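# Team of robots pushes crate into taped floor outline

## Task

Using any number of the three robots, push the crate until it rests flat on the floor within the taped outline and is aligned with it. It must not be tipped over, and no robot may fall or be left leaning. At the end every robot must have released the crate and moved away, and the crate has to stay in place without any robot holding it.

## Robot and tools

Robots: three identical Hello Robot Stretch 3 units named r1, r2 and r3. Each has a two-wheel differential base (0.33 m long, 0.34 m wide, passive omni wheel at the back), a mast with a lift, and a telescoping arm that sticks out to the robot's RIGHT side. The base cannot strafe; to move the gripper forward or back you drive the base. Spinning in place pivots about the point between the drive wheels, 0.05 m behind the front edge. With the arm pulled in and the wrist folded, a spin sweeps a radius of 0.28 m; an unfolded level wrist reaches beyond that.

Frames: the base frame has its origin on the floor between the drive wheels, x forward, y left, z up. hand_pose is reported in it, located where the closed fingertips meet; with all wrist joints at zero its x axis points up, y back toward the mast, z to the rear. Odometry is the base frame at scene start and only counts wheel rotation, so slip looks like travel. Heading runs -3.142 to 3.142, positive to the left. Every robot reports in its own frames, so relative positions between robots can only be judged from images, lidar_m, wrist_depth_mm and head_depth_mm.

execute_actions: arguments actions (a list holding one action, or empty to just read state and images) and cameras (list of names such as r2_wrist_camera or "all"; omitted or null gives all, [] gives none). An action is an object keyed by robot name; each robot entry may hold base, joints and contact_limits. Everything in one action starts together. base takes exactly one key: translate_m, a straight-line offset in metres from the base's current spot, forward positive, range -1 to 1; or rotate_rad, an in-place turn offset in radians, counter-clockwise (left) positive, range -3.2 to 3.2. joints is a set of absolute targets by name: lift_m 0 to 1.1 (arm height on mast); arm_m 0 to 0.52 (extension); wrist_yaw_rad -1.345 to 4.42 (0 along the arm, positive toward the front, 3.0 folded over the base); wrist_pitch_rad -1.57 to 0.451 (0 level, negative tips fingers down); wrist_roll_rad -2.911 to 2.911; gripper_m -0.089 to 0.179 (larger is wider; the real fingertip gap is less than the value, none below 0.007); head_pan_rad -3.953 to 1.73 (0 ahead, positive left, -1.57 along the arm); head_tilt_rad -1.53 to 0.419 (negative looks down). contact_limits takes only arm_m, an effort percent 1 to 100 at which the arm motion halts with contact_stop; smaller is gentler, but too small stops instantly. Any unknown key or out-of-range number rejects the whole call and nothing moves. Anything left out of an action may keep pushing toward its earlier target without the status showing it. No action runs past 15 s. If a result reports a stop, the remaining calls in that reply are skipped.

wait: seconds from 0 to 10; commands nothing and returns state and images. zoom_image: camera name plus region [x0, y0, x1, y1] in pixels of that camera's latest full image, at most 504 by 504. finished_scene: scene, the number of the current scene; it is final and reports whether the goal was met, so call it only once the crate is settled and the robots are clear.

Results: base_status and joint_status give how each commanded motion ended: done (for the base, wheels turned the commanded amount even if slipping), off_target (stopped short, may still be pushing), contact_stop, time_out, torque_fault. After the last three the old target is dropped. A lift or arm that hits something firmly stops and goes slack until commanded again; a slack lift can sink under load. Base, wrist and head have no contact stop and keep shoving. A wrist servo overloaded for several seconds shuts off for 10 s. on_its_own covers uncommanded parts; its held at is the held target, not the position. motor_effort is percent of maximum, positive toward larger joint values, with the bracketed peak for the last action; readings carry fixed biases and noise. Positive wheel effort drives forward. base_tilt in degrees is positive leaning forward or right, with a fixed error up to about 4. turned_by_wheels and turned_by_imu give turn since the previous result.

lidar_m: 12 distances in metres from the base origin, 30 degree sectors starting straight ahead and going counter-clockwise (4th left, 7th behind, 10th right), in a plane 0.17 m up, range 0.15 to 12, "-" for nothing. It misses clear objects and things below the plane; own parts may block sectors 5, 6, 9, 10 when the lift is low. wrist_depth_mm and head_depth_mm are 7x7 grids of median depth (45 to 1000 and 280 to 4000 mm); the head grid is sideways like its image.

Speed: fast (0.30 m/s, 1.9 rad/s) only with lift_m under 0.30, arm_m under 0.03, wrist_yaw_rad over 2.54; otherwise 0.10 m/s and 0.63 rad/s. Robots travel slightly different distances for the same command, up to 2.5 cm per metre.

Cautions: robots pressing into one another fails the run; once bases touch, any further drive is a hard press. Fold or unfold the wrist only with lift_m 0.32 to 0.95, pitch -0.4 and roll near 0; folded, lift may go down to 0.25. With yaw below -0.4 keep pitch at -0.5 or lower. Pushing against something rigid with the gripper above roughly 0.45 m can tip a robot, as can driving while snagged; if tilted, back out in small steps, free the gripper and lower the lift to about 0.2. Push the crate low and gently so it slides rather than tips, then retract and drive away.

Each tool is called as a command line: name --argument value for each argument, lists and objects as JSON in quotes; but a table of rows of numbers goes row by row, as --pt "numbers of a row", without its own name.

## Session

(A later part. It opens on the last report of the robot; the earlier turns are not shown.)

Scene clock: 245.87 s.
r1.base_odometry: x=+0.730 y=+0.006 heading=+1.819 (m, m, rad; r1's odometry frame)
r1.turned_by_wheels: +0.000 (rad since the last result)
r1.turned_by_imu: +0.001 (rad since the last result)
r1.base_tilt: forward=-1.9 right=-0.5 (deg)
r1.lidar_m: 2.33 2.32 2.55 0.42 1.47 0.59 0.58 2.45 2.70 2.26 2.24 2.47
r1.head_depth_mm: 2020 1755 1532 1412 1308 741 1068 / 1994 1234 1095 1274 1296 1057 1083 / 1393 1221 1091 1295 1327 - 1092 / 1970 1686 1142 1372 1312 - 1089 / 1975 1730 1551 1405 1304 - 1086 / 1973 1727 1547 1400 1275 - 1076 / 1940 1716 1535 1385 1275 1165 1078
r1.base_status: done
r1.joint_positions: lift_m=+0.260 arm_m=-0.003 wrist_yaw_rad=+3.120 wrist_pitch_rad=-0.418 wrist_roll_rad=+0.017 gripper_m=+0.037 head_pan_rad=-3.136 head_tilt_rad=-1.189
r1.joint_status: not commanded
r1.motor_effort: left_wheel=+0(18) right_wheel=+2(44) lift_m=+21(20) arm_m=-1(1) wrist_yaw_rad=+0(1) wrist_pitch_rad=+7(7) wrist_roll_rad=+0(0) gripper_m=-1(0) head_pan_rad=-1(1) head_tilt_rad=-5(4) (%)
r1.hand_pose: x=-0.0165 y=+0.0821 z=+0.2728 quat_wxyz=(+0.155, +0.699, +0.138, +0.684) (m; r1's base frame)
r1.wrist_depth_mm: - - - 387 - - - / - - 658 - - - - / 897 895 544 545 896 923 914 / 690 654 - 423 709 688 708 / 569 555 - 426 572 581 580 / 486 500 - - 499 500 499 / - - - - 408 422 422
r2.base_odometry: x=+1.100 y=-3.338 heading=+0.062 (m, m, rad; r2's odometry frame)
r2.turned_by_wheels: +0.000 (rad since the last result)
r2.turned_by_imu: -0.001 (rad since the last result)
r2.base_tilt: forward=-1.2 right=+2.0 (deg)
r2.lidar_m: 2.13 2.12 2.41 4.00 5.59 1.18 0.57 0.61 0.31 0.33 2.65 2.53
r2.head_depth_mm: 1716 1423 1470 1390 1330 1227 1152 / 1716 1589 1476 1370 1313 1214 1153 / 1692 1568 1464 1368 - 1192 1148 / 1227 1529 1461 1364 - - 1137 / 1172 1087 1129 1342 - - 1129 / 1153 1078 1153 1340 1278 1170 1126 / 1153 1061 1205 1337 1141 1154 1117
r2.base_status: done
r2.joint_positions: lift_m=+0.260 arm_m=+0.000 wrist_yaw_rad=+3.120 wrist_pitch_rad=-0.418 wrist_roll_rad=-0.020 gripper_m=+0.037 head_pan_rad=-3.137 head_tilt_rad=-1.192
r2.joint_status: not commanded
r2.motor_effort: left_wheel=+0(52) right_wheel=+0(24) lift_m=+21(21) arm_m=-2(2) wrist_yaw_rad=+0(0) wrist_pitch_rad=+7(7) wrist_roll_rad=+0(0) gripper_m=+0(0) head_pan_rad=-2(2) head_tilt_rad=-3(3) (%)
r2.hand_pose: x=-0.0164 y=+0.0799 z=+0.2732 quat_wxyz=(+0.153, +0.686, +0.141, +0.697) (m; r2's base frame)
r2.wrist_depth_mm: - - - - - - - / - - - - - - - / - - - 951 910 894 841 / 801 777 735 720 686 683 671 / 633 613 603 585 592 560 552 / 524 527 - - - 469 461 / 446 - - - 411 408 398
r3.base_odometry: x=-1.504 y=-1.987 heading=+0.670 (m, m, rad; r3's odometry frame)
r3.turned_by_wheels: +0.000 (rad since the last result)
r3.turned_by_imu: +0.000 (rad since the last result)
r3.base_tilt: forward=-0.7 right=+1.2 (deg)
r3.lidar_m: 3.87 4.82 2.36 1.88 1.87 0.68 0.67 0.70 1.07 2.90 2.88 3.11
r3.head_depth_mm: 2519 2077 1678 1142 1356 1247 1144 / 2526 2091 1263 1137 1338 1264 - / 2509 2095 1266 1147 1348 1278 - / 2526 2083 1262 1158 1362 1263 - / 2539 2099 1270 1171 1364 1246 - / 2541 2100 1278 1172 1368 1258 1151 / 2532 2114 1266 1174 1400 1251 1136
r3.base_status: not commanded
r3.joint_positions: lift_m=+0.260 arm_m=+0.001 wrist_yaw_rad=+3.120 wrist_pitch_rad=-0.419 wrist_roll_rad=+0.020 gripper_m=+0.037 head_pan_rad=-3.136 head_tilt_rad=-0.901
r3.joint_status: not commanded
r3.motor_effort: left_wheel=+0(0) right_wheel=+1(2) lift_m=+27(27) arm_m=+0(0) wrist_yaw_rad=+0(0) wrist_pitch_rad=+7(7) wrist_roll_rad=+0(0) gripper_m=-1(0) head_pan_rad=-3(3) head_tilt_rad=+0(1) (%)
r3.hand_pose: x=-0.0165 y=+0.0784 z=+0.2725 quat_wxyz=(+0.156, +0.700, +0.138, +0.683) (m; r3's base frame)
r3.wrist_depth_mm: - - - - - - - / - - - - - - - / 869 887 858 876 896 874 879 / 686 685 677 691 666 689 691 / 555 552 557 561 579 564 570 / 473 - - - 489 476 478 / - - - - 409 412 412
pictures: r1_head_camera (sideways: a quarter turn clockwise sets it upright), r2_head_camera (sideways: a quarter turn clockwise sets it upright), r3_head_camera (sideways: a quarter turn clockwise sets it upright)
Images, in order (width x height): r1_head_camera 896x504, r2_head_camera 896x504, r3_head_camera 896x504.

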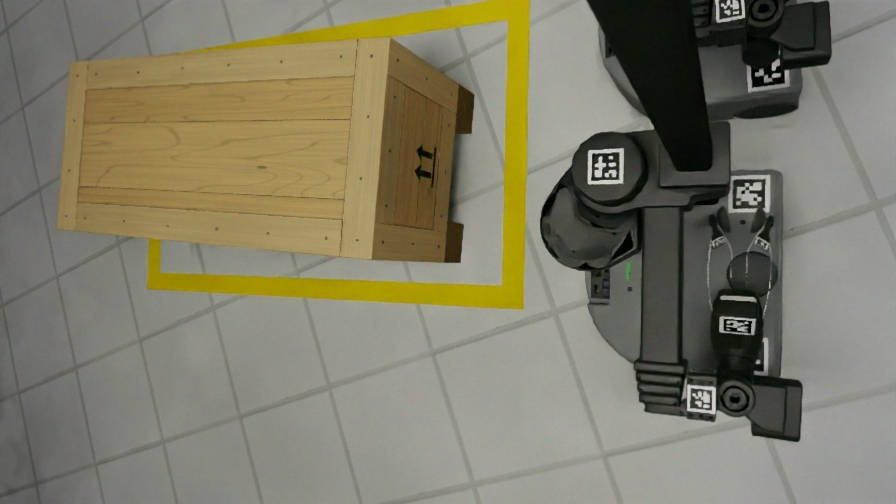

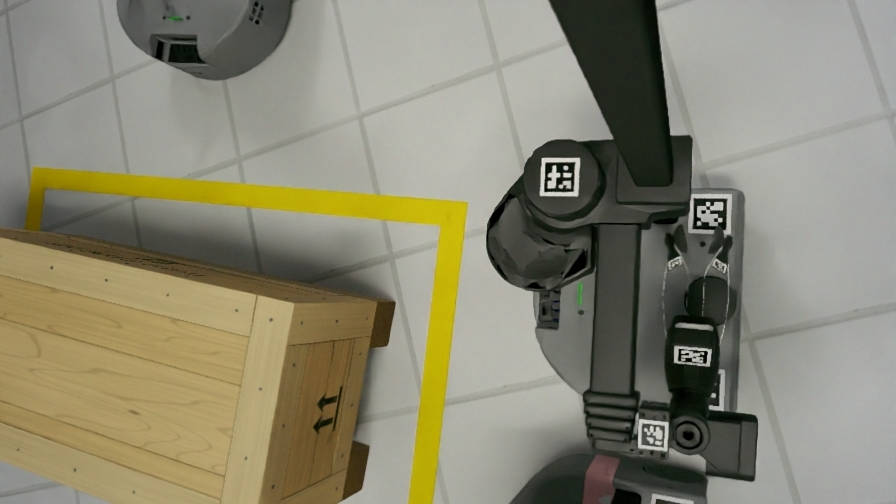

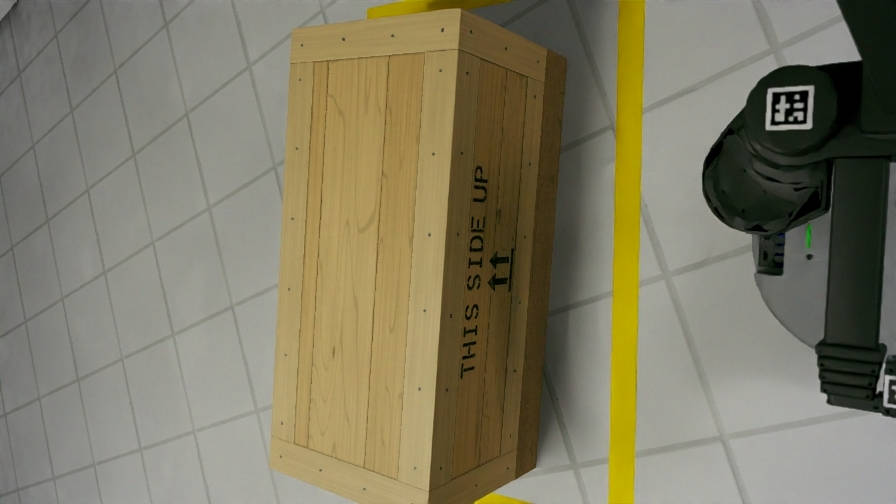

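execute_actions --actions '[{"r1":{"base":{"rotate_rad":0.37}},"r3":{"base":{"rotate_rad":-0.77},"joints":{"head_tilt_rad":-1.2}}}]' --cameras '[]'

execute_actions --actions '[{"r1":{"base":{"translate_m":-0.7}},"r3":{"base":{"translate_m":-0.48}}}]' --cameras '[]'

execute_actions --actions '[{"r1":{"base":{"rotate_rad":-1.97}},"r3":{"base":{"rotate_rad":0.77}}}]' --cameras '["r1_head_camera","r3_head_camera"]'

Scene clock: 254.30 s.
r1.base_odometry: x=+0.730 y=+0.006 heading=+2.189 (m, m, rad; r1's odometry frame)
r1.turned_by_wheels: +0.370 (rad since the last result)
r1.turned_by_imu: +0.372 (rad since the last result)
r1.base_tilt: forward=-2.0 right=-0.3 (deg)
r1.lidar_m: 2.32 2.41 0.42 0.57 0.61 0.58 2.46 2.56 2.32 2.24 2.33 2.40
r1.head_depth_mm: 1996 1258 1107 1043 1297 1027 710 / 1997 1757 1546 1146 1297 1149 1007 / 1984 1748 1584 1416 1318 - 1096 / 1977 1740 1569 1411 1314 - 1090 / 1975 1736 1554 1397 1297 - 1087 / 1948 1706 1552 1389 1273 - 1079 / 1937 1720 1528 1391 1269 1169 1076
r1.base_status: done
r1.joint_positions: lift_m=+0.260 arm_m=-0.003 wrist_yaw_rad=+3.120 wrist_pitch_rad=-0.418 wrist_roll_rad=+0.017 gripper_m=+0.037 head_pan_rad=-3.136 head_tilt_rad=-1.189
r1.joint_status: not commanded
r1.motor_effort: left_wheel=-1(6) right_wheel=+3(9) lift_m=+20(21) arm_m=-1(0) wrist_yaw_rad=+0(1) wrist_pitch_rad=+7(7) wrist_roll_rad=+0(0) gripper_m=+0(0) head_pan_rad=-1(1) head_tilt_rad=-4(6) (%)
r1.hand_pose: x=-0.0165 y=+0.0821 z=+0.2728 quat_wxyz=(+0.155, +0.699, +0.138, +0.684) (m; r1's base frame)
r1.wrist_depth_mm: 511 - - - 493 - - / 520 - - - - - - / 532 914 924 551 515 913 917 / 595 674 - 442 424 704 699 / 566 568 - 469 412 579 589 / 489 501 - - 446 494 489 / - - - - 413 421 425
r2.base_odometry: x=+1.100 y=-3.338 heading=+0.062 (m, m, rad; r2's odometry frame)
r2.turned_by_wheels: +0.000 (rad since the last result)
r2.turned_by_imu: -0.001 (rad since the last result)
r2.base_tilt: forward=-1.2 right=+1.9 (deg)
r2.lidar_m: 2.13 2.13 2.42 3.99 5.60 1.18 0.57 0.61 0.35 0.42 2.65 2.52
r2.head_depth_mm: 1731 1460 1485 1396 1327 1217 1156 / 1713 1596 1477 1375 1313 1211 1156 / 1703 1581 1472 1372 - 1191 1148 / 1220 1528 1443 1366 - - 1138 / 1171 1083 1131 1351 - - 1127 / 1166 1076 1154 1338 1280 1167 1127 / 1159 1072 1195 1336 1258 1162 1119
r2.base_status: not commanded
r2.joint_positions: lift_m=+0.260 arm_m=+0.000 wrist_yaw_rad=+3.120 wrist_pitch_rad=-0.418 wrist_roll_rad=-0.020 gripper_m=+0.037 head_pan_rad=-3.137 head_tilt_rad=-1.192
r2.joint_status: not commanded
r2.motor_effort: left_wheel=+0(0) right_wheel=+0(0) lift_m=+21(21) arm_m=-1(2) wrist_yaw_rad=+0(0) wrist_pitch_rad=+6(6) wrist_roll_rad=+0(0) gripper_m=+0(0) head_pan_rad=-2(1) head_tilt_rad=-3(3) (%)
r2.hand_pose: x=-0.0164 y=+0.0799 z=+0.2732 quat_wxyz=(+0.153, +0.686, +0.141, +0.697) (m; r2's base frame)
r2.wrist_depth_mm: - - - - - - - / - - - - - - - / - - - 974 931 869 852 / 787 770 754 724 715 686 660 / 630 610 600 594 590 561 539 / 520 526 - - - 471 460 / 453 - - - 410 406 402
r3.base_odometry: x=-1.504 y=-1.987 heading=-0.100 (m, m, rad; r3's odometry frame)
r3.turned_by_wheels: -0.770 (rad since the last result)
r3.turned_by_imu: -0.757 (rad since the last result)
r3.base_tilt: forward=-0.7 right=+1.3 (deg)
r3.lidar_m: 2.92 3.68 3.88 2.97 2.01 1.87 1.89 0.67 0.67 0.80 1.07 2.88
r3.head_depth_mm: 1638 1513 1422 1334 1270 1180 1127 / 1637 1529 1417 1338 - 1170 1124 / 1640 1522 1420 1345 - - 1137 / 1636 1523 1430 1348 - - 1137 / 1645 1528 1428 1345 1290 1172 1136 / 1650 1096 1238 1353 1291 1202 1143 / 1664 1083 1110 1336 1274 1210 1144
r3.base_status: done
r3.joint_positions: lift_m=+0.260 arm_m=+0.001 wrist_yaw_rad=+3.120 wrist_pitch_rad=-0.419 wrist_roll_rad=+0.020 gripper_m=+0.037 head_pan_rad=-3.136 head_tilt_rad=-1.185
r3.joint_status: all done
r3.motor_effort: left_wheel=+2(8) right_wheel=-1(9) lift_m=+27(28) arm_m=+0(0) wrist_yaw_rad=+0(0) wrist_pitch_rad=+7(7) wrist_roll_rad=+0(0) gripper_m=-1(0) head_pan_rad=-3(3) head_tilt_rad=-9(35) (%)
r3.hand_pose: x=-0.0165 y=+0.0784 z=+0.2725 quat_wxyz=(+0.156, +0.700, +0.138, +0.683) (m; r3's base frame)
r3.wrist_depth_mm: - - - - - - - / - - - - - - - / 873 884 887 872 858 878 891 / 681 682 687 679 676 683 699 / 554 555 560 559 581 564 569 / 476 - - - 490 476 474 / - - - - 406 411 409
pictures: none
No camera images: the call's "cameras" was empty. Leave "cameras" out to get every camera's image.

Scene clock: 258.33 s.
r1.base_odometry: x=+1.135 y=-0.564 heading=+2.189 (m, m, rad; r1's odometry frame)
r1.turned_by_wheels: +0.000 (rad since the last result)
r1.turned_by_imu: +0.000 (rad since the last result)
r1.base_tilt: forward=-1.9 right=-0.3 (deg)
r1.lidar_m: 3.02 0.95 0.27 0.27 0.35 0.78 1.75 1.82 2.31 2.24 2.32 3.15
r1.head_depth_mm: 1766 1762 1571 1426 1211 833 777 / 1754 1779 1574 1423 1295 1088 916 / 1764 1745 1548 1411 1321 - 1096 / 1766 1746 1573 1405 1313 - 1090 / 1761 1724 1557 1410 1295 - 1082 / 1780 1729 1544 1401 1276 - 1076 / 1789 1709 1536 1394 1267 1164 1083
r1.base_status: done
r1.joint_positions: lift_m=+0.260 arm_m=-0.003 wrist_yaw_rad=+3.120 wrist_pitch_rad=-0.418 wrist_roll_rad=+0.017 gripper_m=+0.037 head_pan_rad=-3.136 head_tilt_rad=-1.189
r1.joint_status: not commanded
r1.motor_effort: left_wheel=-1(7) right_wheel=+3(7) lift_m=+21(20) arm_m=-1(1) wrist_yaw_rad=-1(0) wrist_pitch_rad=+7(7) wrist_roll_rad=+0(0) gripper_m=+1(0) head_pan_rad=-1(1) head_tilt_rad=-5(4) (%)
r1.hand_pose: x=-0.0165 y=+0.0821 z=+0.2728 quat_wxyz=(+0.155, +0.699, +0.138, +0.684) (m; r1's base frame)
r1.wrist_depth_mm: 436 387 330 308 279 258 - / 470 426 356 334 306 280 - / 541 480 397 365 327 310 908 / 639 535 - 402 359 652 685 / 565 564 - 452 386 546 587 / 480 500 - - 405 488 492 / - - - - 413 425 423
r2.base_odometry: x=+1.100 y=-3.338 heading=+0.062 (m, m, rad; r2's odometry frame)
r2.turned_by_wheels: +0.000 (rad since the last result)
r2.turned_by_imu: -0.001 (rad since the last result)
r2.base_tilt: forward=-1.2 right=+1.9 (deg)
r2.lidar_m: 2.13 2.13 2.41 4.02 5.61 1.38 0.57 0.61 0.96 2.66 2.65 2.52
r2.head_depth_mm: 1689 1595 1482 1386 1329 1226 1162 / 1542 1594 1472 1384 1306 1208 1153 / 1545 1584 1476 1367 - 1193 1149 / 1223 1528 1449 1358 - - 1140 / 1173 1088 1134 1358 - - 1131 / 1160 1079 1156 1345 1287 1164 1128 / 1159 1071 1200 1336 1260 1183 1114
r2.base_status: not commanded
r2.joint_positions: lift_m=+0.260 arm_m=+0.000 wrist_yaw_rad=+3.120 wrist_pitch_rad=-0.418 wrist_roll_rad=-0.020 gripper_m=+0.037 head_pan_rad=-3.137 head_tilt_rad=-1.192
r2.joint_status: not commanded
r2.motor_effort: left_wheel=+0(0) right_wheel=+0(0) lift_m=+21(21) arm_m=-2(2) wrist_yaw_rad=+0(0) wrist_pitch_rad=+6(6) wrist_roll_rad=+0(0) gripper_m=-1(1) head_pan_rad=-2(2) head_tilt_rad=-3(3) (%)
r2.hand_pose: x=-0.0164 y=+0.0799 z=+0.2732 quat_wxyz=(+0.153, +0.686, +0.141, +0.697) (m; r2's base frame)
r2.wrist_depth_mm: - - - - - - - / - - - - - - - / - - - 985 903 873 852 / 801 774 753 721 704 683 662 / 635 616 613 580 590 557 549 / 520 526 - - - 477 458 / 450 - - - 413 403 401
r3.base_odometry: x=-1.982 y=-1.939 heading=-0.100 (m, m, rad; r3's odometry frame)
r3.turned_by_wheels: +0.000 (rad since the last result)
r3.turned_by_imu: -0.002 (rad since the last result)
r3.base_tilt: forward=-0.7 right=+1.3 (deg)
r3.lidar_m: 3.36 4.22 4.36 2.30 1.54 1.43 1.45 0.31 0.31 0.37 0.69 3.30
r3.head_depth_mm: 1570 1510 1418 1331 1273 1176 1124 / 1602 1516 1416 1341 - 1170 1129 / 1626 1528 1429 1345 - - 1131 / 1642 1527 1430 1344 - 1166 1138 / 1642 1542 1426 1344 1295 1168 1136 / 1660 1541 1440 1345 1133 1209 1134 / 1668 1549 1436 953 920 1194 1141
r3.base_status: done
r3.joint_positions: lift_m=+0.260 arm_m=+0.001 wrist_yaw_rad=+3.120 wrist_pitch_rad=-0.419 wrist_roll_rad=+0.020 gripper_m=+0.037 head_pan_rad=-3.136 head_tilt_rad=-1.186
r3.joint_status: not commanded
r3.motor_effort: left_wheel=+2(6) right_wheel=-2(11) lift_m=+27(28) arm_m=+0(0) wrist_yaw_rad=+0(0) wrist_pitch_rad=+7(7) wrist_roll_rad=+0(1) gripper_m=-1(1) head_pan_rad=-3(3) head_tilt_rad=-10(9) (%)
r3.hand_pose: x=-0.0165 y=+0.0784 z=+0.2725 quat_wxyz=(+0.156, +0.700, +0.138, +0.683) (m; r3's base frame)
r3.wrist_depth_mm: - - - - - - - / - - - - - - - / 871 886 898 890 884 869 903 / 683 674 692 686 673 679 694 / 537 559 560 555 576 554 562 / 474 - - - 486 468 478 / - - - - 410 415 410
pictures: none
No camera images: the call's "cameras" was empty. Leave "cameras" out to get every camera's image.

Scene clock: 261.00 s.
r1.base_odometry: x=+1.135 y=-0.564 heading=+0.220 (m, m, rad; r1's odometry frame)
r1.turned_by_wheels: -1.969 (rad since the last result)
r1.turned_by_imu: -1.925 (rad since the last result)
r1.base_tilt: forward=-2.0 right=-0.4 (deg)
r1.lidar_m: 2.24 2.23 2.47 3.04 0.96 0.28 0.28 0.30 0.43 1.76 1.74 1.94
r1.head_depth_mm: 2029 1762 1547 1329 1315 1169 1101 / 1993 1747 1563 1399 1295 1165 1105 / 1989 1758 1568 1402 1321 - 1087 / 1980 1744 1560 988 937 - 1081 / 1962 1733 1557 983 1016 - 1083 / 1950 1718 1081 977 1207 - 1076 / 1944 1727 1079 979 1225 1165 1083
r1.base_status: rotate_rad off_target (by the wheels' count: -1.9690 of -1.9700)
r1.joint_positions: lift_m=+0.260 arm_m=-0.003 wrist_yaw_rad=+3.120 wrist_pitch_rad=-0.418 wrist_roll_rad=+0.017 gripper_m=+0.037 head_pan_rad=-3.136 head_tilt_rad=-1.189
r1.joint_status: not commanded
r1.on_its_own: right_wheel is at rest, and its effort (-52) is outside its rest range (-18 to +18)
r1.motor_effort: left_wheel=-3(9) right_wheel=-52(76) lift_m=+21(21) arm_m=-1(1) wrist_yaw_rad=+0(2) wrist_pitch_rad=+7(7) wrist_roll_rad=+0(0) gripper_m=+0(0) head_pan_rad=-1(1) head_tilt_rad=-4(4) (%)
r1.hand_pose: x=-0.0164 y=+0.0820 z=+0.2728 quat_wxyz=(+0.156, +0.699, +0.138, +0.684) (m; r1's base frame)
r1.wrist_depth_mm: - - - - - - - / - - - - - - - / 707 888 892 909 925 899 914 / 679 689 - 701 688 697 691 / 572 582 - 576 592 576 577 / 480 502 - - 503 490 490 / - - - - 411 421 424
r2.base_odometry: x=+1.100 y=-3.338 heading=+0.062 (m, m, rad; r2's odometry frame)
r2.turned_by_wheels: +0.000 (rad since the last result)
r2.turned_by_imu: -0.001 (rad since the last result)
r2.base_tilt: forward=-1.3 right=+2.0 (deg)
r2.lidar_m: 2.13 2.13 2.41 3.99 5.60 1.38 0.57 0.61 0.82 2.66 2.65 2.52
r2.head_depth_mm: 1729 1604 1498 1387 1331 1219 1157 / 1509 1572 1471 1381 1309 1200 1152 / 1532 1570 1465 1373 - 1196 1143 / 1224 1531 1450 1365 - - 1138 / 1173 1086 1132 1353 - - 1139 / 1166 1084 1153 1342 1284 1168 1131 / 1154 1071 1200 1334 1256 1178 1116
r2.base_status: not commanded
r2.joint_positions: lift_m=+0.260 arm_m=+0.000 wrist_yaw_rad=+3.120 wrist_pitch_rad=-0.418 wrist_roll_rad=-0.020 gripper_m=+0.037 head_pan_rad=-3.137 head_tilt_rad=-1.192
r2.joint_status: not commanded
r2.motor_effort: left_wheel=+0(0) right_wheel=+0(0) lift_m=+21(21) arm_m=-1(2) wrist_yaw_rad=+0(0) wrist_pitch_rad=+7(6) wrist_roll_rad=+0(0) gripper_m=-1(1) head_pan_rad=-2(2) head_tilt_rad=-3(3) (%)
r2.hand_pose: x=-0.0164 y=+0.0799 z=+0.2732 quat_wxyz=(+0.153, +0.686, +0.141, +0.697) (m; r2's base frame)
r2.wrist_depth_mm: - - - - - - - / - - - - - - - / - - - 955 931 885 854 / 796 780 756 735 702 688 664 / 631 619 597 587 580 556 545 / 522 526 - - - 469 460 / 452 - - - 411 408 402
r3.base_odometry: x=-1.982 y=-1.939 heading=+0.670 (m, m, rad; r3's odometry frame)
r3.turned_by_wheels: +0.770 (rad since the last result)
r3.turned_by_imu: +0.756 (rad since the last result)
r3.base_tilt: forward=-0.7 right=+1.2 (deg)
r3.lidar_m: 4.24 3.71 1.80 1.44 1.43 1.55 0.31 0.33 0.46 1.30 3.29 3.60
r3.head_depth_mm: 1622 1515 1417 1326 1270 1178 1123 / 1638 1519 1429 1336 - 1176 1124 / 1638 1532 1429 1344 - - 1129 / 1647 1523 1001 969 - 1169 1136 / 1646 1532 1010 974 1283 1173 1133 / 1653 1546 1008 976 1284 1201 1143 / 1664 1440 1014 973 1277 1209 1141
r3.base_status: done
r3.joint_positions: lift_m=+0.260 arm_m=+0.001 wrist_yaw_rad=+3.120 wrist_pitch_rad=-0.419 wrist_roll_rad=+0.020 gripper_m=+0.037 head_pan_rad=-3.136 head_tilt_rad=-1.186
r3.joint_status: not commanded
r3.motor_effort: left_wheel=-2(7) right_wheel=+4(14) lift_m=+28(27) arm_m=+0(0) wrist_yaw_rad=-1(0) wrist_pitch_rad=+7(7) wrist_roll_rad=+0(0) gripper_m=-1(0) head_pan_rad=-3(3) head_tilt_rad=-9(9) (%)
r3.hand_pose: x=-0.0165 y=+0.0784 z=+0.2725 quat_wxyz=(+0.156, +0.700, +0.138, +0.683) (m; r3's base frame)
r3.wrist_depth_mm: - - - - - - - / - - - - - - - / 870 864 890 877 890 864 888 / 675 688 667 678 693 701 688 / 552 553 551 548 579 571 559 / 473 - - - 491 471 478 / - - - - 407 412 414
pictures: r1_head_camera (sideways: a quarter turn clockwise sets it upright), r3_head_camera (sideways: a quarter turn clockwise sets it upright)
Images, in order (width x height): r1_head_camera 896x504, r3_head_camera 896x504.

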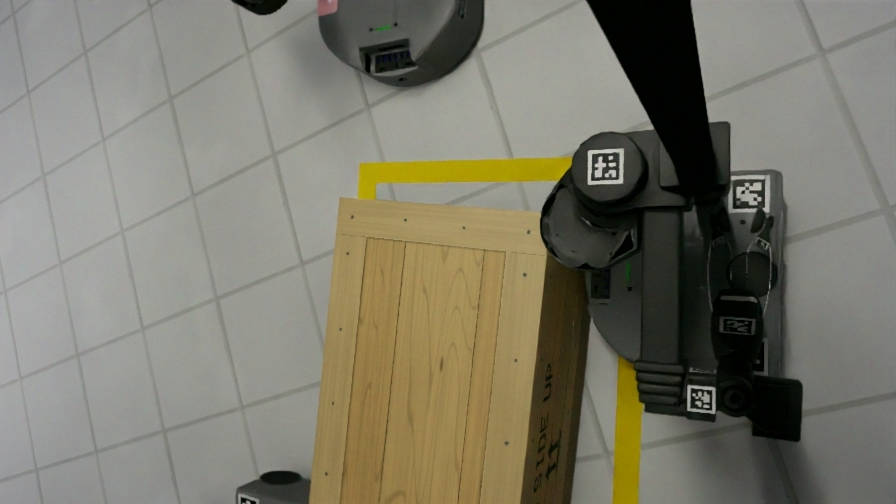

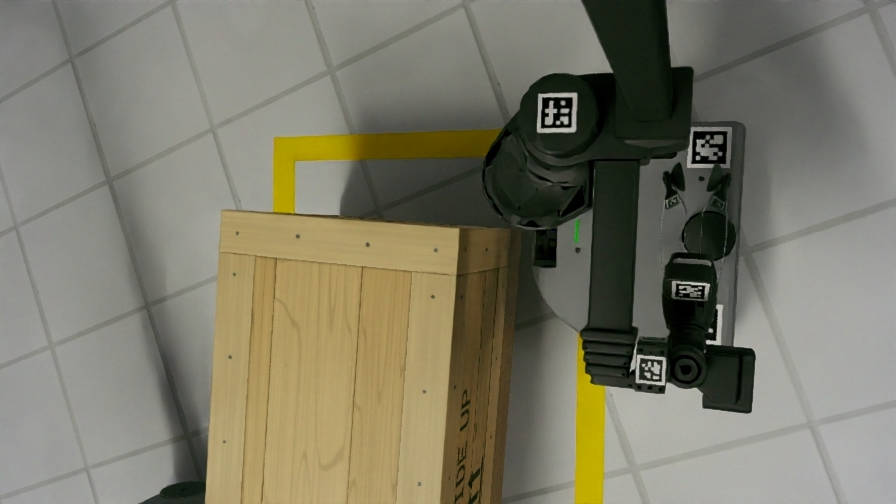

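execute_actions --actions '[{"r3":{"base":{"translate_m":-0.03}}}]' --cameras '[]'

execute_actions --actions '[{"r1":{"base":{"translate_m":-0.027}},"r3":{"base":{"translate_m":-0.027}}}]' --cameras '["r1_head_camera","r2_head_camera","r3_head_camera"]'

Scene clock: 264.40 s.
r1.base_odometry: x=+1.135 y=-0.564 heading=+0.220 (m, m, rad; r1's odometry frame)
r1.turned_by_wheels: +0.000 (rad since the last result)
r1.turned_by_imu: +0.001 (rad since the last result)
r1.base_tilt: forward=-1.9 right=-0.4 (deg)
r1.lidar_m: 2.24 2.23 2.48 3.03 0.96 0.28 0.28 0.30 0.44 1.75 1.75 1.95
r1.head_depth_mm: 2023 1772 1546 1340 1312 1170 1106 / 1985 1748 1570 1395 1296 1158 1096 / 1986 1732 1566 1394 1332 - 1099 / 1980 1745 1552 984 935 - 1080 / 1947 1757 1555 983 1013 - 1087 / 1962 1726 1085 976 1204 - 1073 / 1930 1721 1080 981 1224 1170 1083
r1.base_status: not commanded
r1.joint_positions: lift_m=+0.260 arm_m=-0.003 wrist_yaw_rad=+3.120 wrist_pitch_rad=-0.418 wrist_roll_rad=+0.017 gripper_m=+0.037 head_pan_rad=-3.136 head_tilt_rad=-1.189
r1.joint_status: not commanded
r1.on_its_own: right_wheel is at rest, and its effort (-53) is outside its rest range (-18 to +18)
r1.motor_effort: left_wheel=-3(3) right_wheel=-53(53) lift_m=+20(21) arm_m=-1(0) wrist_yaw_rad=+0(0) wrist_pitch_rad=+7(7) wrist_roll_rad=+0(0) gripper_m=-1(0) head_pan_rad=-1(1) head_tilt_rad=-4(5) (%)
r1.hand_pose: x=-0.0164 y=+0.0820 z=+0.2728 quat_wxyz=(+0.156, +0.699, +0.138, +0.684) (m; r1's base frame)
r1.wrist_depth_mm: - - - - - - - / - - - - - - - / 716 912 904 923 918 902 912 / 676 692 - 703 701 695 712 / 566 577 - 578 600 574 580 / 494 502 - - 500 487 487 / - - - - 409 423 422
r2.base_odometry: x=+1.100 y=-3.338 heading=+0.062 (m, m, rad; r2's odometry frame)
r2.turned_by_wheels: +0.000 (rad since the last result)
r2.turned_by_imu: -0.001 (rad since the last result)
r2.base_tilt: forward=-1.1 right=+1.8 (deg)
r2.lidar_m: 2.13 2.13 2.41 4.03 5.64 1.38 0.57 0.61 0.82 2.65 2.64 2.52
r2.head_depth_mm: 1716 1596 1488 1393 1328 1222 1156 / 1516 1575 1478 1379 1312 1211 1152 / 1508 1561 1471 1363 - 1191 1146 / 1217 1529 1455 1366 - - 1139 / 1172 1080 1129 1344 - - 1132 / 1165 1070 1149 1341 1281 1164 1128 / 1157 1070 1205 1335 1259 1185 1121
r2.base_status: not commanded
r2.joint_positions: lift_m=+0.260 arm_m=+0.000 wrist_yaw_rad=+3.120 wrist_pitch_rad=-0.418 wrist_roll_rad=-0.020 gripper_m=+0.037 head_pan_rad=-3.137 head_tilt_rad=-1.192
r2.joint_status: not commanded
r2.motor_effort: left_wheel=+0(0) right_wheel=+0(0) lift_m=+21(21) arm_m=-2(1) wrist_yaw_rad=+0(0) wrist_pitch_rad=+6(7) wrist_roll_rad=+0(0) gripper_m=-1(1) head_pan_rad=-2(2) head_tilt_rad=-3(3) (%)
r2.hand_pose: x=-0.0164 y=+0.0799 z=+0.2732 quat_wxyz=(+0.153, +0.686, +0.141, +0.697) (m; r2's base frame)
r2.wrist_depth_mm: - - - - - - - / - - - - - - - / - - - 980 918 887 847 / 790 785 758 715 709 691 659 / 632 624 598 589 582 549 544 / 519 525 - - - 472 461 / 450 - - - 411 405 403
r3.base_odometry: x=-2.005 y=-1.958 heading=+0.670 (m, m, rad; r3's odometry frame)
r3.turned_by_wheels: +0.000 (rad since the last result)
r3.turned_by_imu: +0.000 (rad since the last result)
r3.base_tilt: forward=-0.7 right=+1.3 (deg)
r3.lidar_m: 4.26 3.70 1.79 1.43 1.42 1.54 0.28 0.30 0.42 1.30 3.32 3.58
r3.head_depth_mm: 1624 1513 1417 1339 1267 1181 1124 / 1638 1510 1419 1331 - 1169 1126 / 1646 1528 1430 1343 - - 1135 / 1634 1533 1000 957 - 1170 1133 / 1633 1535 1006 961 1283 1173 1142 / 1655 1537 1007 966 1274 1209 1138 / 1665 1538 1015 968 1264 1208 1144
r3.base_status: done
r3.joint_positions: lift_m=+0.260 arm_m=+0.001 wrist_yaw_rad=+3.120 wrist_pitch_rad=-0.419 wrist_roll_rad=+0.020 gripper_m=+0.037 head_pan_rad=-3.136 head_tilt_rad=-1.186
r3.joint_status: not commanded
r3.motor_effort: left_wheel=-1(9) right_wheel=+4(10) lift_m=+28(27) arm_m=+0(0) wrist_yaw_rad=-1(1) wrist_pitch_rad=+7(7) wrist_roll_rad=+0(0) gripper_m=+0(1) head_pan_rad=-3(3) head_tilt_rad=-9(8) (%)
r3.hand_pose: x=-0.0165 y=+0.0784 z=+0.2725 quat_wxyz=(+0.156, +0.700, +0.138, +0.683) (m; r3's base frame)
r3.wrist_depth_mm: - - - - - - - / - - - - - - - / 850 877 866 899 883 871 905 / 674 682 686 676 685 676 686 / 557 554 559 564 575 553 567 / 463 - - - 497 474 473 / - - - - 411 409 412
pictures: none
No camera images: the call's "cameras" was empty. Leave "cameras" out to get every camera's image.

Scene clock: 266.10 s.
r1.base_odometry: x=+1.109 y=-0.570 heading=+0.218 (m, m, rad; r1's odometry frame)
r1.turned_by_wheels: -0.001 (rad since the last result)
r1.turned_by_imu: -0.034 (rad since the last result)
r1.base_tilt: forward=-2.0 right=-0.6 (deg)
r1.lidar_m: 2.25 2.24 2.46 3.06 0.98 0.29 0.28 0.29 0.40 1.77 1.76 1.92
r1.head_depth_mm: 2015 1763 1366 1298 1318 1170 1102 / 1973 1756 1586 1389 1292 1169 1099 / 2004 1747 1561 1418 1324 - 1097 / 1963 1738 1549 987 935 - 1088 / 1958 1729 1562 979 992 - 1081 / 1965 1725 1537 980 1117 - 1078 / 1953 1723 1529 981 1130 1171 1080
r1.base_status: translate_m off_target (by the wheels' count: -0.0266 of -0.0270)
r1.joint_positions: lift_m=+0.260 arm_m=-0.003 wrist_yaw_rad=+3.120 wrist_pitch_rad=-0.418 wrist_roll_rad=+0.017 gripper_m=+0.037 head_pan_rad=-3.136 head_tilt_rad=-1.189
r1.joint_status: not commanded
r1.on_its_own: left_wheel is at rest, and its effort (-58) is outside its rest range (-18 to +18); right_wheel is at rest, and its effort (-27) is outside its rest range (-18 to +18)
r1.motor_effort: left_wheel=-58(65) right_wheel=-27(74) lift_m=+21(20) arm_m=+0(1) wrist_yaw_rad=-1(0) wrist_pitch_rad=+7(7) wrist_roll_rad=+0(0) gripper_m=+0(0) head_pan_rad=-1(1) head_tilt_rad=-5(5) (%)
r1.hand_pose: x=-0.0164 y=+0.0820 z=+0.2727 quat_wxyz=(+0.156, +0.699, +0.138, +0.684) (m; r1's base frame)
r1.wrist_depth_mm: - - - - - - - / - - - - - - - / 715 892 912 879 913 913 930 / 671 698 - 703 711 698 705 / 579 581 - 580 601 574 575 / 486 495 - - 503 482 489 / - - - - 408 419 422
r2.base_odometry: x=+1.100 y=-3.338 heading=+0.062 (m, m, rad; r2's odometry frame)
r2.turned_by_wheels: +0.000 (rad since the last result)
r2.turned_by_imu: +0.000 (rad since the last result)
r2.base_tilt: forward=-1.0 right=+1.9 (deg)
r2.lidar_m: 2.13 2.13 2.41 4.01 5.58 3.08 0.58 0.61 0.81 2.65 2.64 2.52
r2.head_depth_mm: 1724 1596 1482 1391 1323 1226 1158 / 1514 1577 1474 1382 1308 1210 1155 / 1496 1569 1464 1370 - 1202 1142 / 1225 1529 1446 1361 - - 1139 / 1173 1084 1123 1354 - - 1133 / 1156 1075 1152 1337 1281 1166 1121 / 1163 1074 1184 1330 1255 1179 1126
r2.base_status: not commanded
r2.joint_positions: lift_m=+0.260 arm_m=+0.000 wrist_yaw_rad=+3.120 wrist_pitch_rad=-0.418 wrist_roll_rad=-0.020 gripper_m=+0.037 head_pan_rad=-3.137 head_tilt_rad=-1.192
r2.joint_status: not commanded
r2.motor_effort: left_wheel=+0(0) right_wheel=+0(1) lift_m=+21(21) arm_m=-2(1) wrist_yaw_rad=+0(1) wrist_pitch_rad=+7(7) wrist_roll_rad=+0(0) gripper_m=-1(0) head_pan_rad=-2(2) head_tilt_rad=-3(3) (%)
r2.hand_pose: x=-0.0164 y=+0.0799 z=+0.2732 quat_wxyz=(+0.153, +0.686, +0.141, +0.697) (m; r2's base frame)
r2.wrist_depth_mm: - - - - - - - / - - - - - - - / - - - 937 920 882 853 / 804 766 754 722 715 683 673 / 637 622 609 590 580 556 543 / 521 534 - - - 473 453 / 453 - - - 412 407 401
r3.base_odometry: x=-2.026 y=-1.975 heading=+0.669 (m, m, rad; r3's odometry frame)
r3.turned_by_wheels: -0.001 (rad since the last result)
r3.turned_by_imu: -0.002 (rad since the last result)
r3.base_tilt: forward=-0.7 right=+1.3 (deg)
r3.lidar_m: 4.27 3.70 1.78 1.42 1.41 1.53 0.28 0.29 0.39 1.30 3.32 3.60
r3.head_depth_mm: 1620 1518 1416 1327 1265 1182 1122 / 1621 1518 1421 1336 - 1167 1128 / 1645 1511 1422 1349 - - 1134 / 1632 1520 1005 957 - 1175 1133 / 1661 1532 1009 952 1282 1176 1138 / 1656 1535 1012 956 1267 1205 1137 / 1661 1532 1013 969 1257 1206 1133
r3.base_status: translate_m off_target (by the wheels' count: -0.0268 of -0.0270)
r3.joint_positions: lift_m=+0.260 arm_m=+0.001 wrist_yaw_rad=+3.120 wrist_pitch_rad=-0.419 wrist_roll_rad=+0.020 gripper_m=+0.037 head_pan_rad=-3.136 head_tilt_rad=-1.188
r3.joint_status: not commanded
r3.on_its_own: left_wheel is at rest, and its effort (-30) is outside its rest range (-18 to +18)
r3.motor_effort: left_wheel=-30(52) right_wheel=-13(30) lift_m=+28(27) arm_m=-1(0) wrist_yaw_rad=+0(1) wrist_pitch_rad=+6(7) wrist_roll_rad=+0(0) gripper_m=+0(0) head_pan_rad=-3(3) head_tilt_rad=-7(8) (%)
r3.hand_pose: x=-0.0165 y=+0.0784 z=+0.2725 quat_wxyz=(+0.156, +0.700, +0.138, +0.683) (m; r3's base frame)
r3.wrist_depth_mm: - - - - - - - / - - - - - - - / 873 887 884 875 867 888 889 / 684 683 673 691 683 677 686 / 568 557 557 566 579 563 560 / 476 - - - 489 472 474 / - - - - 412 410 415
pictures: r1_head_camera (sideways: a quarter turn clockwise sets it upright), r2_head_camera (sideways: a quarter turn clockwise sets it upright), r3_head_camera (sideways: a quarter turn clockwise sets it upright)
Images, in order (width x height): r1_head_camera 896x504, r2_head_camera 896x504, r3_head_camera 896x504.

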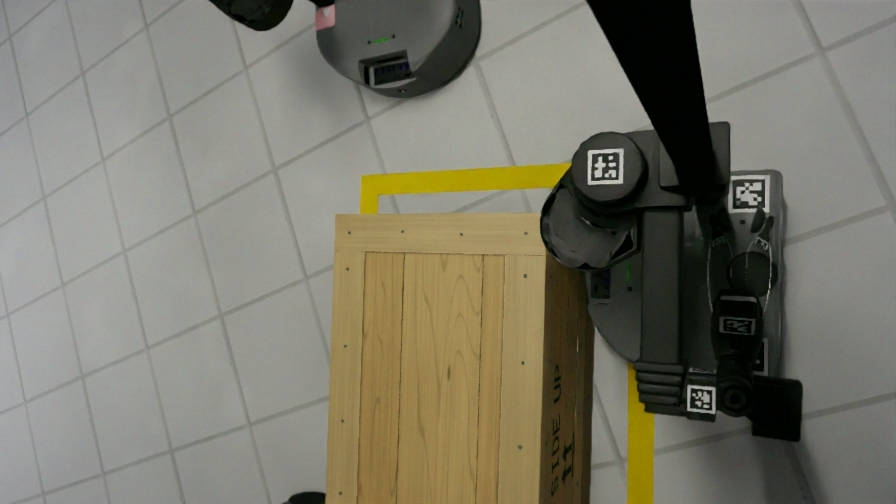

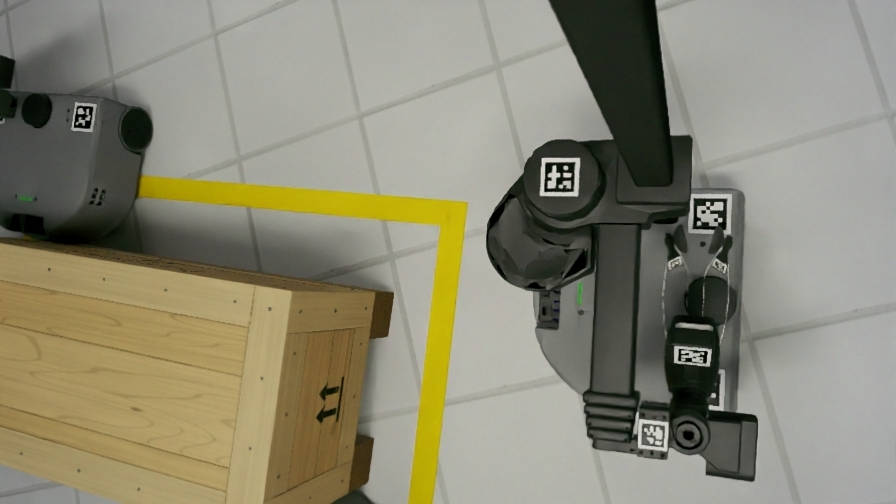

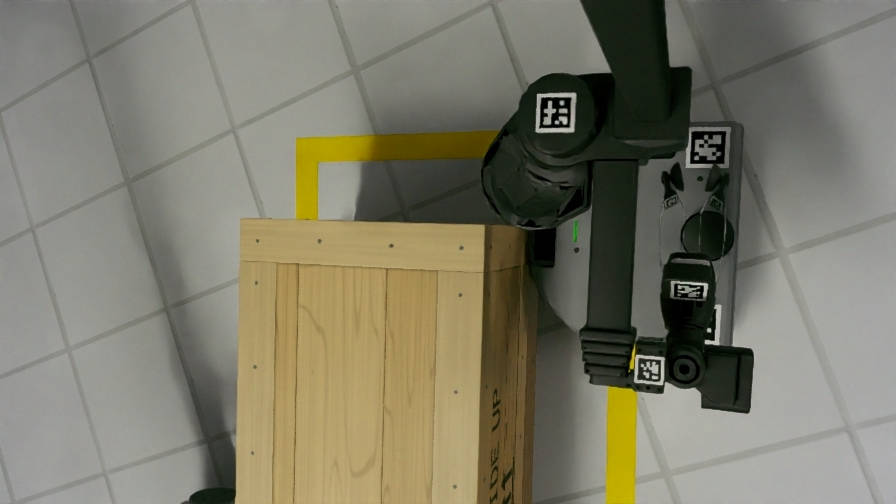

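Nearly aligned. Clear out.

execute_actions --actions '[{"r1":{"base":{"translate_m":0.3}},"r3":{"base":{"translate_m":0.3}}}]' --cameras '["r1_head_camera","r3_head_camera"]'

Scene clock: 270.47 s.
r1.base_odometry: x=+1.402 y=-0.505 heading=+0.218 (m, m, rad; r1's odometry frame)
r1.turned_by_wheels: +0.000 (rad since the last result)
r1.turned_by_imu: +0.002 (rad since the last result)
r1.base_tilt: forward=-1.9 right=-0.4 (deg)
r1.lidar_m: 1.97 1.96 2.14 3.17 3.12 1.18 0.58 0.60 0.83 1.66 1.64 1.80
r1.head_depth_mm: 2017 1491 1426 1426 1314 1175 1106 / 2005 1767 1535 1421 1288 1163 1097 / 1994 1745 1571 1412 1318 - 1098 / 1983 1738 1089 1332 1322 - 1089 / 1966 1733 1095 1338 1306 - 1080 / 1956 1718 1073 1340 1280 - 1076 / 1943 1576 1078 1335 1264 1169 1077
r1.base_status: done
r1.joint_positions: lift_m=+0.260 arm_m=-0.003 wrist_yaw_rad=+3.120 wrist_pitch_rad=-0.418 wrist_roll_rad=+0.017 gripper_m=+0.037 head_pan_rad=-3.136 head_tilt_rad=-1.189
r1.joint_status: not commanded
r1.motor_effort: left_wheel=+1(47) right_wheel=+0(24) lift_m=+21(20) arm_m=+0(0) wrist_yaw_rad=+0(0) wrist_pitch_rad=+7(7) wrist_roll_rad=+0(0) gripper_m=+1(0) head_pan_rad=-1(1) head_tilt_rad=-5(5) (%)
r1.hand_pose: x=-0.0164 y=+0.0820 z=+0.2727 quat_wxyz=(+0.156, +0.699, +0.138, +0.684) (m; r1's base frame)
r1.wrist_depth_mm: - - - - - - - / - - - - - - - / 867 879 906 925 908 904 920 / 690 704 - 695 725 708 701 / 570 571 - 577 596 575 579 / 489 501 - - 503 485 492 / - - - - 413 422 424
r2.base_odometry: x=+1.100 y=-3.338 heading=+0.062 (m, m, rad; r2's odometry frame)
r2.turned_by_wheels: +0.000 (rad since the last result)
r2.turned_by_imu: -0.001 (rad since the last result)
r2.base_tilt: forward=-1.1 right=+1.9 (deg)
r2.lidar_m: 2.13 2.12 2.41 4.00 5.57 1.44 0.58 0.61 1.06 2.65 2.65 2.53
r2.head_depth_mm: 1513 1588 1482 1395 1327 1220 1160 / 1659 1579 1473 1371 1301 1212 1153 / 1706 1578 1458 1370 - 1200 1146 / 1226 1518 1447 1355 - - 1142 / 1172 1087 1123 1345 - - 1133 / 1168 1077 1151 1343 1280 1167 1130 / 1164 1066 1182 1336 1257 1180 1119
r2.base_status: not commanded
r2.joint_positions: lift_m=+0.260 arm_m=+0.000 wrist_yaw_rad=+3.120 wrist_pitch_rad=-0.418 wrist_roll_rad=-0.020 gripper_m=+0.037 head_pan_rad=-3.137 head_tilt_rad=-1.192
r2.joint_status: not commanded
r2.motor_effort: left_wheel=+0(0) right_wheel=+0(0) lift_m=+21(21) arm_m=-2(1) wrist_yaw_rad=+0(0) wrist_pitch_rad=+7(7) wrist_roll_rad=+0(0) gripper_m=+1(0) head_pan_rad=-2(2) head_tilt_rad=-3(2) (%)
r2.hand_pose: x=-0.0164 y=+0.0799 z=+0.2732 quat_wxyz=(+0.153, +0.686, +0.141, +0.697) (m; r2's base frame)
r2.wrist_depth_mm: - - - - - - - / - - - - - - - / - - - 949 918 879 853 / 799 784 761 725 702 681 664 / 639 613 601 588 590 559 542 / 529 529 - - - 472 461 / 452 - - - 414 406 400
r3.base_odometry: x=-1.791 y=-1.788 heading=+0.669 (m, m, rad; r3's odometry frame)
r3.turned_by_wheels: +0.000 (rad since the last result)
r3.turned_by_imu: +0.001 (rad since the last result)
r3.base_tilt: forward=-0.7 right=+1.2 (deg)
r3.lidar_m: 3.97 3.97 1.92 1.54 1.52 1.65 0.57 0.60 0.81 1.36 3.20 3.46
r3.head_depth_mm: 1613 1500 1420 1329 1268 1176 1126 / 1630 1515 1419 1335 - 1172 1133 / 1640 1519 1425 1344 - - 1126 / 1647 1073 1122 1341 - 1175 1135 / 1651 1082 1133 1345 1288 1175 1137 / 1657 1080 1144 1347 1271 1203 1133 / 1514 1083 1148 1352 1272 1203 1143
r3.base_status: done
r3.joint_positions: lift_m=+0.260 arm_m=+0.001 wrist_yaw_rad=+3.120 wrist_pitch_rad=-0.419 wrist_roll_rad=+0.020 gripper_m=+0.037 head_pan_rad=-3.136 head_tilt_rad=-1.188
r3.joint_status: not commanded
r3.motor_effort: left_wheel=+0(20) right_wheel=+2(11) lift_m=+27(28) arm_m=-1(1) wrist_yaw_rad=+0(0) wrist_pitch_rad=+7(7) wrist_roll_rad=+0(0) gripper_m=+0(0) head_pan_rad=-3(3) head_tilt_rad=-8(8) (%)
r3.hand_pose: x=-0.0165 y=+0.0784 z=+0.2725 quat_wxyz=(+0.156, +0.700, +0.138, +0.683) (m; r3's base frame)
r3.wrist_depth_mm: - - - - - - - / - - - - - - - / 864 885 878 882 872 886 876 / 676 686 662 692 683 691 692 / 554 559 555 557 574 559 564 / 471 - - - 491 468 474 / - - - - 409 414 413
pictures: r1_head_camera (sideways: a quarter turn clockwise sets it upright), r3_head_camera (sideways: a quarter turn clockwise sets it upright)
Images, in order (width x height): r1_head_camera 896x504, r3_head_camera 896x504.

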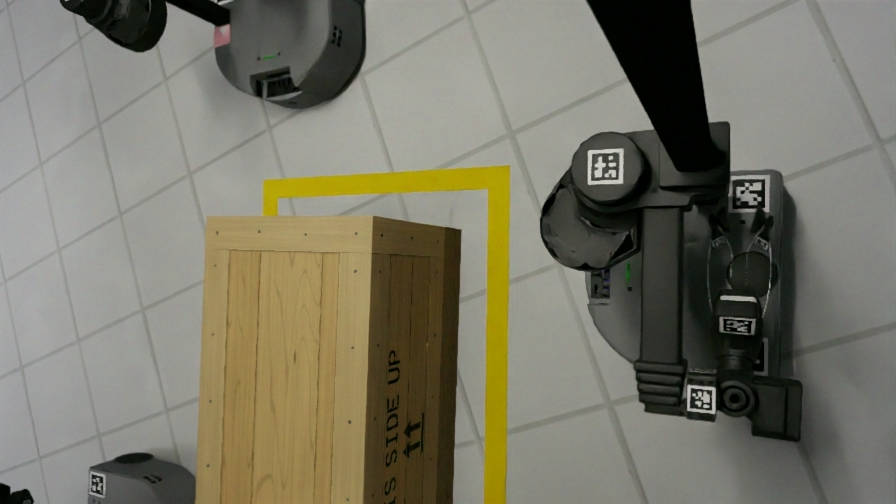

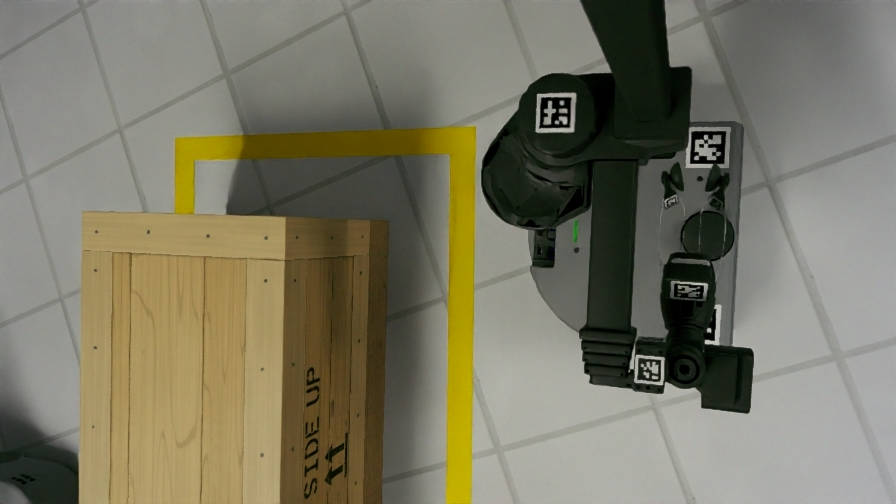

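finished_scene --scene 2

The scene is finished: the task was done.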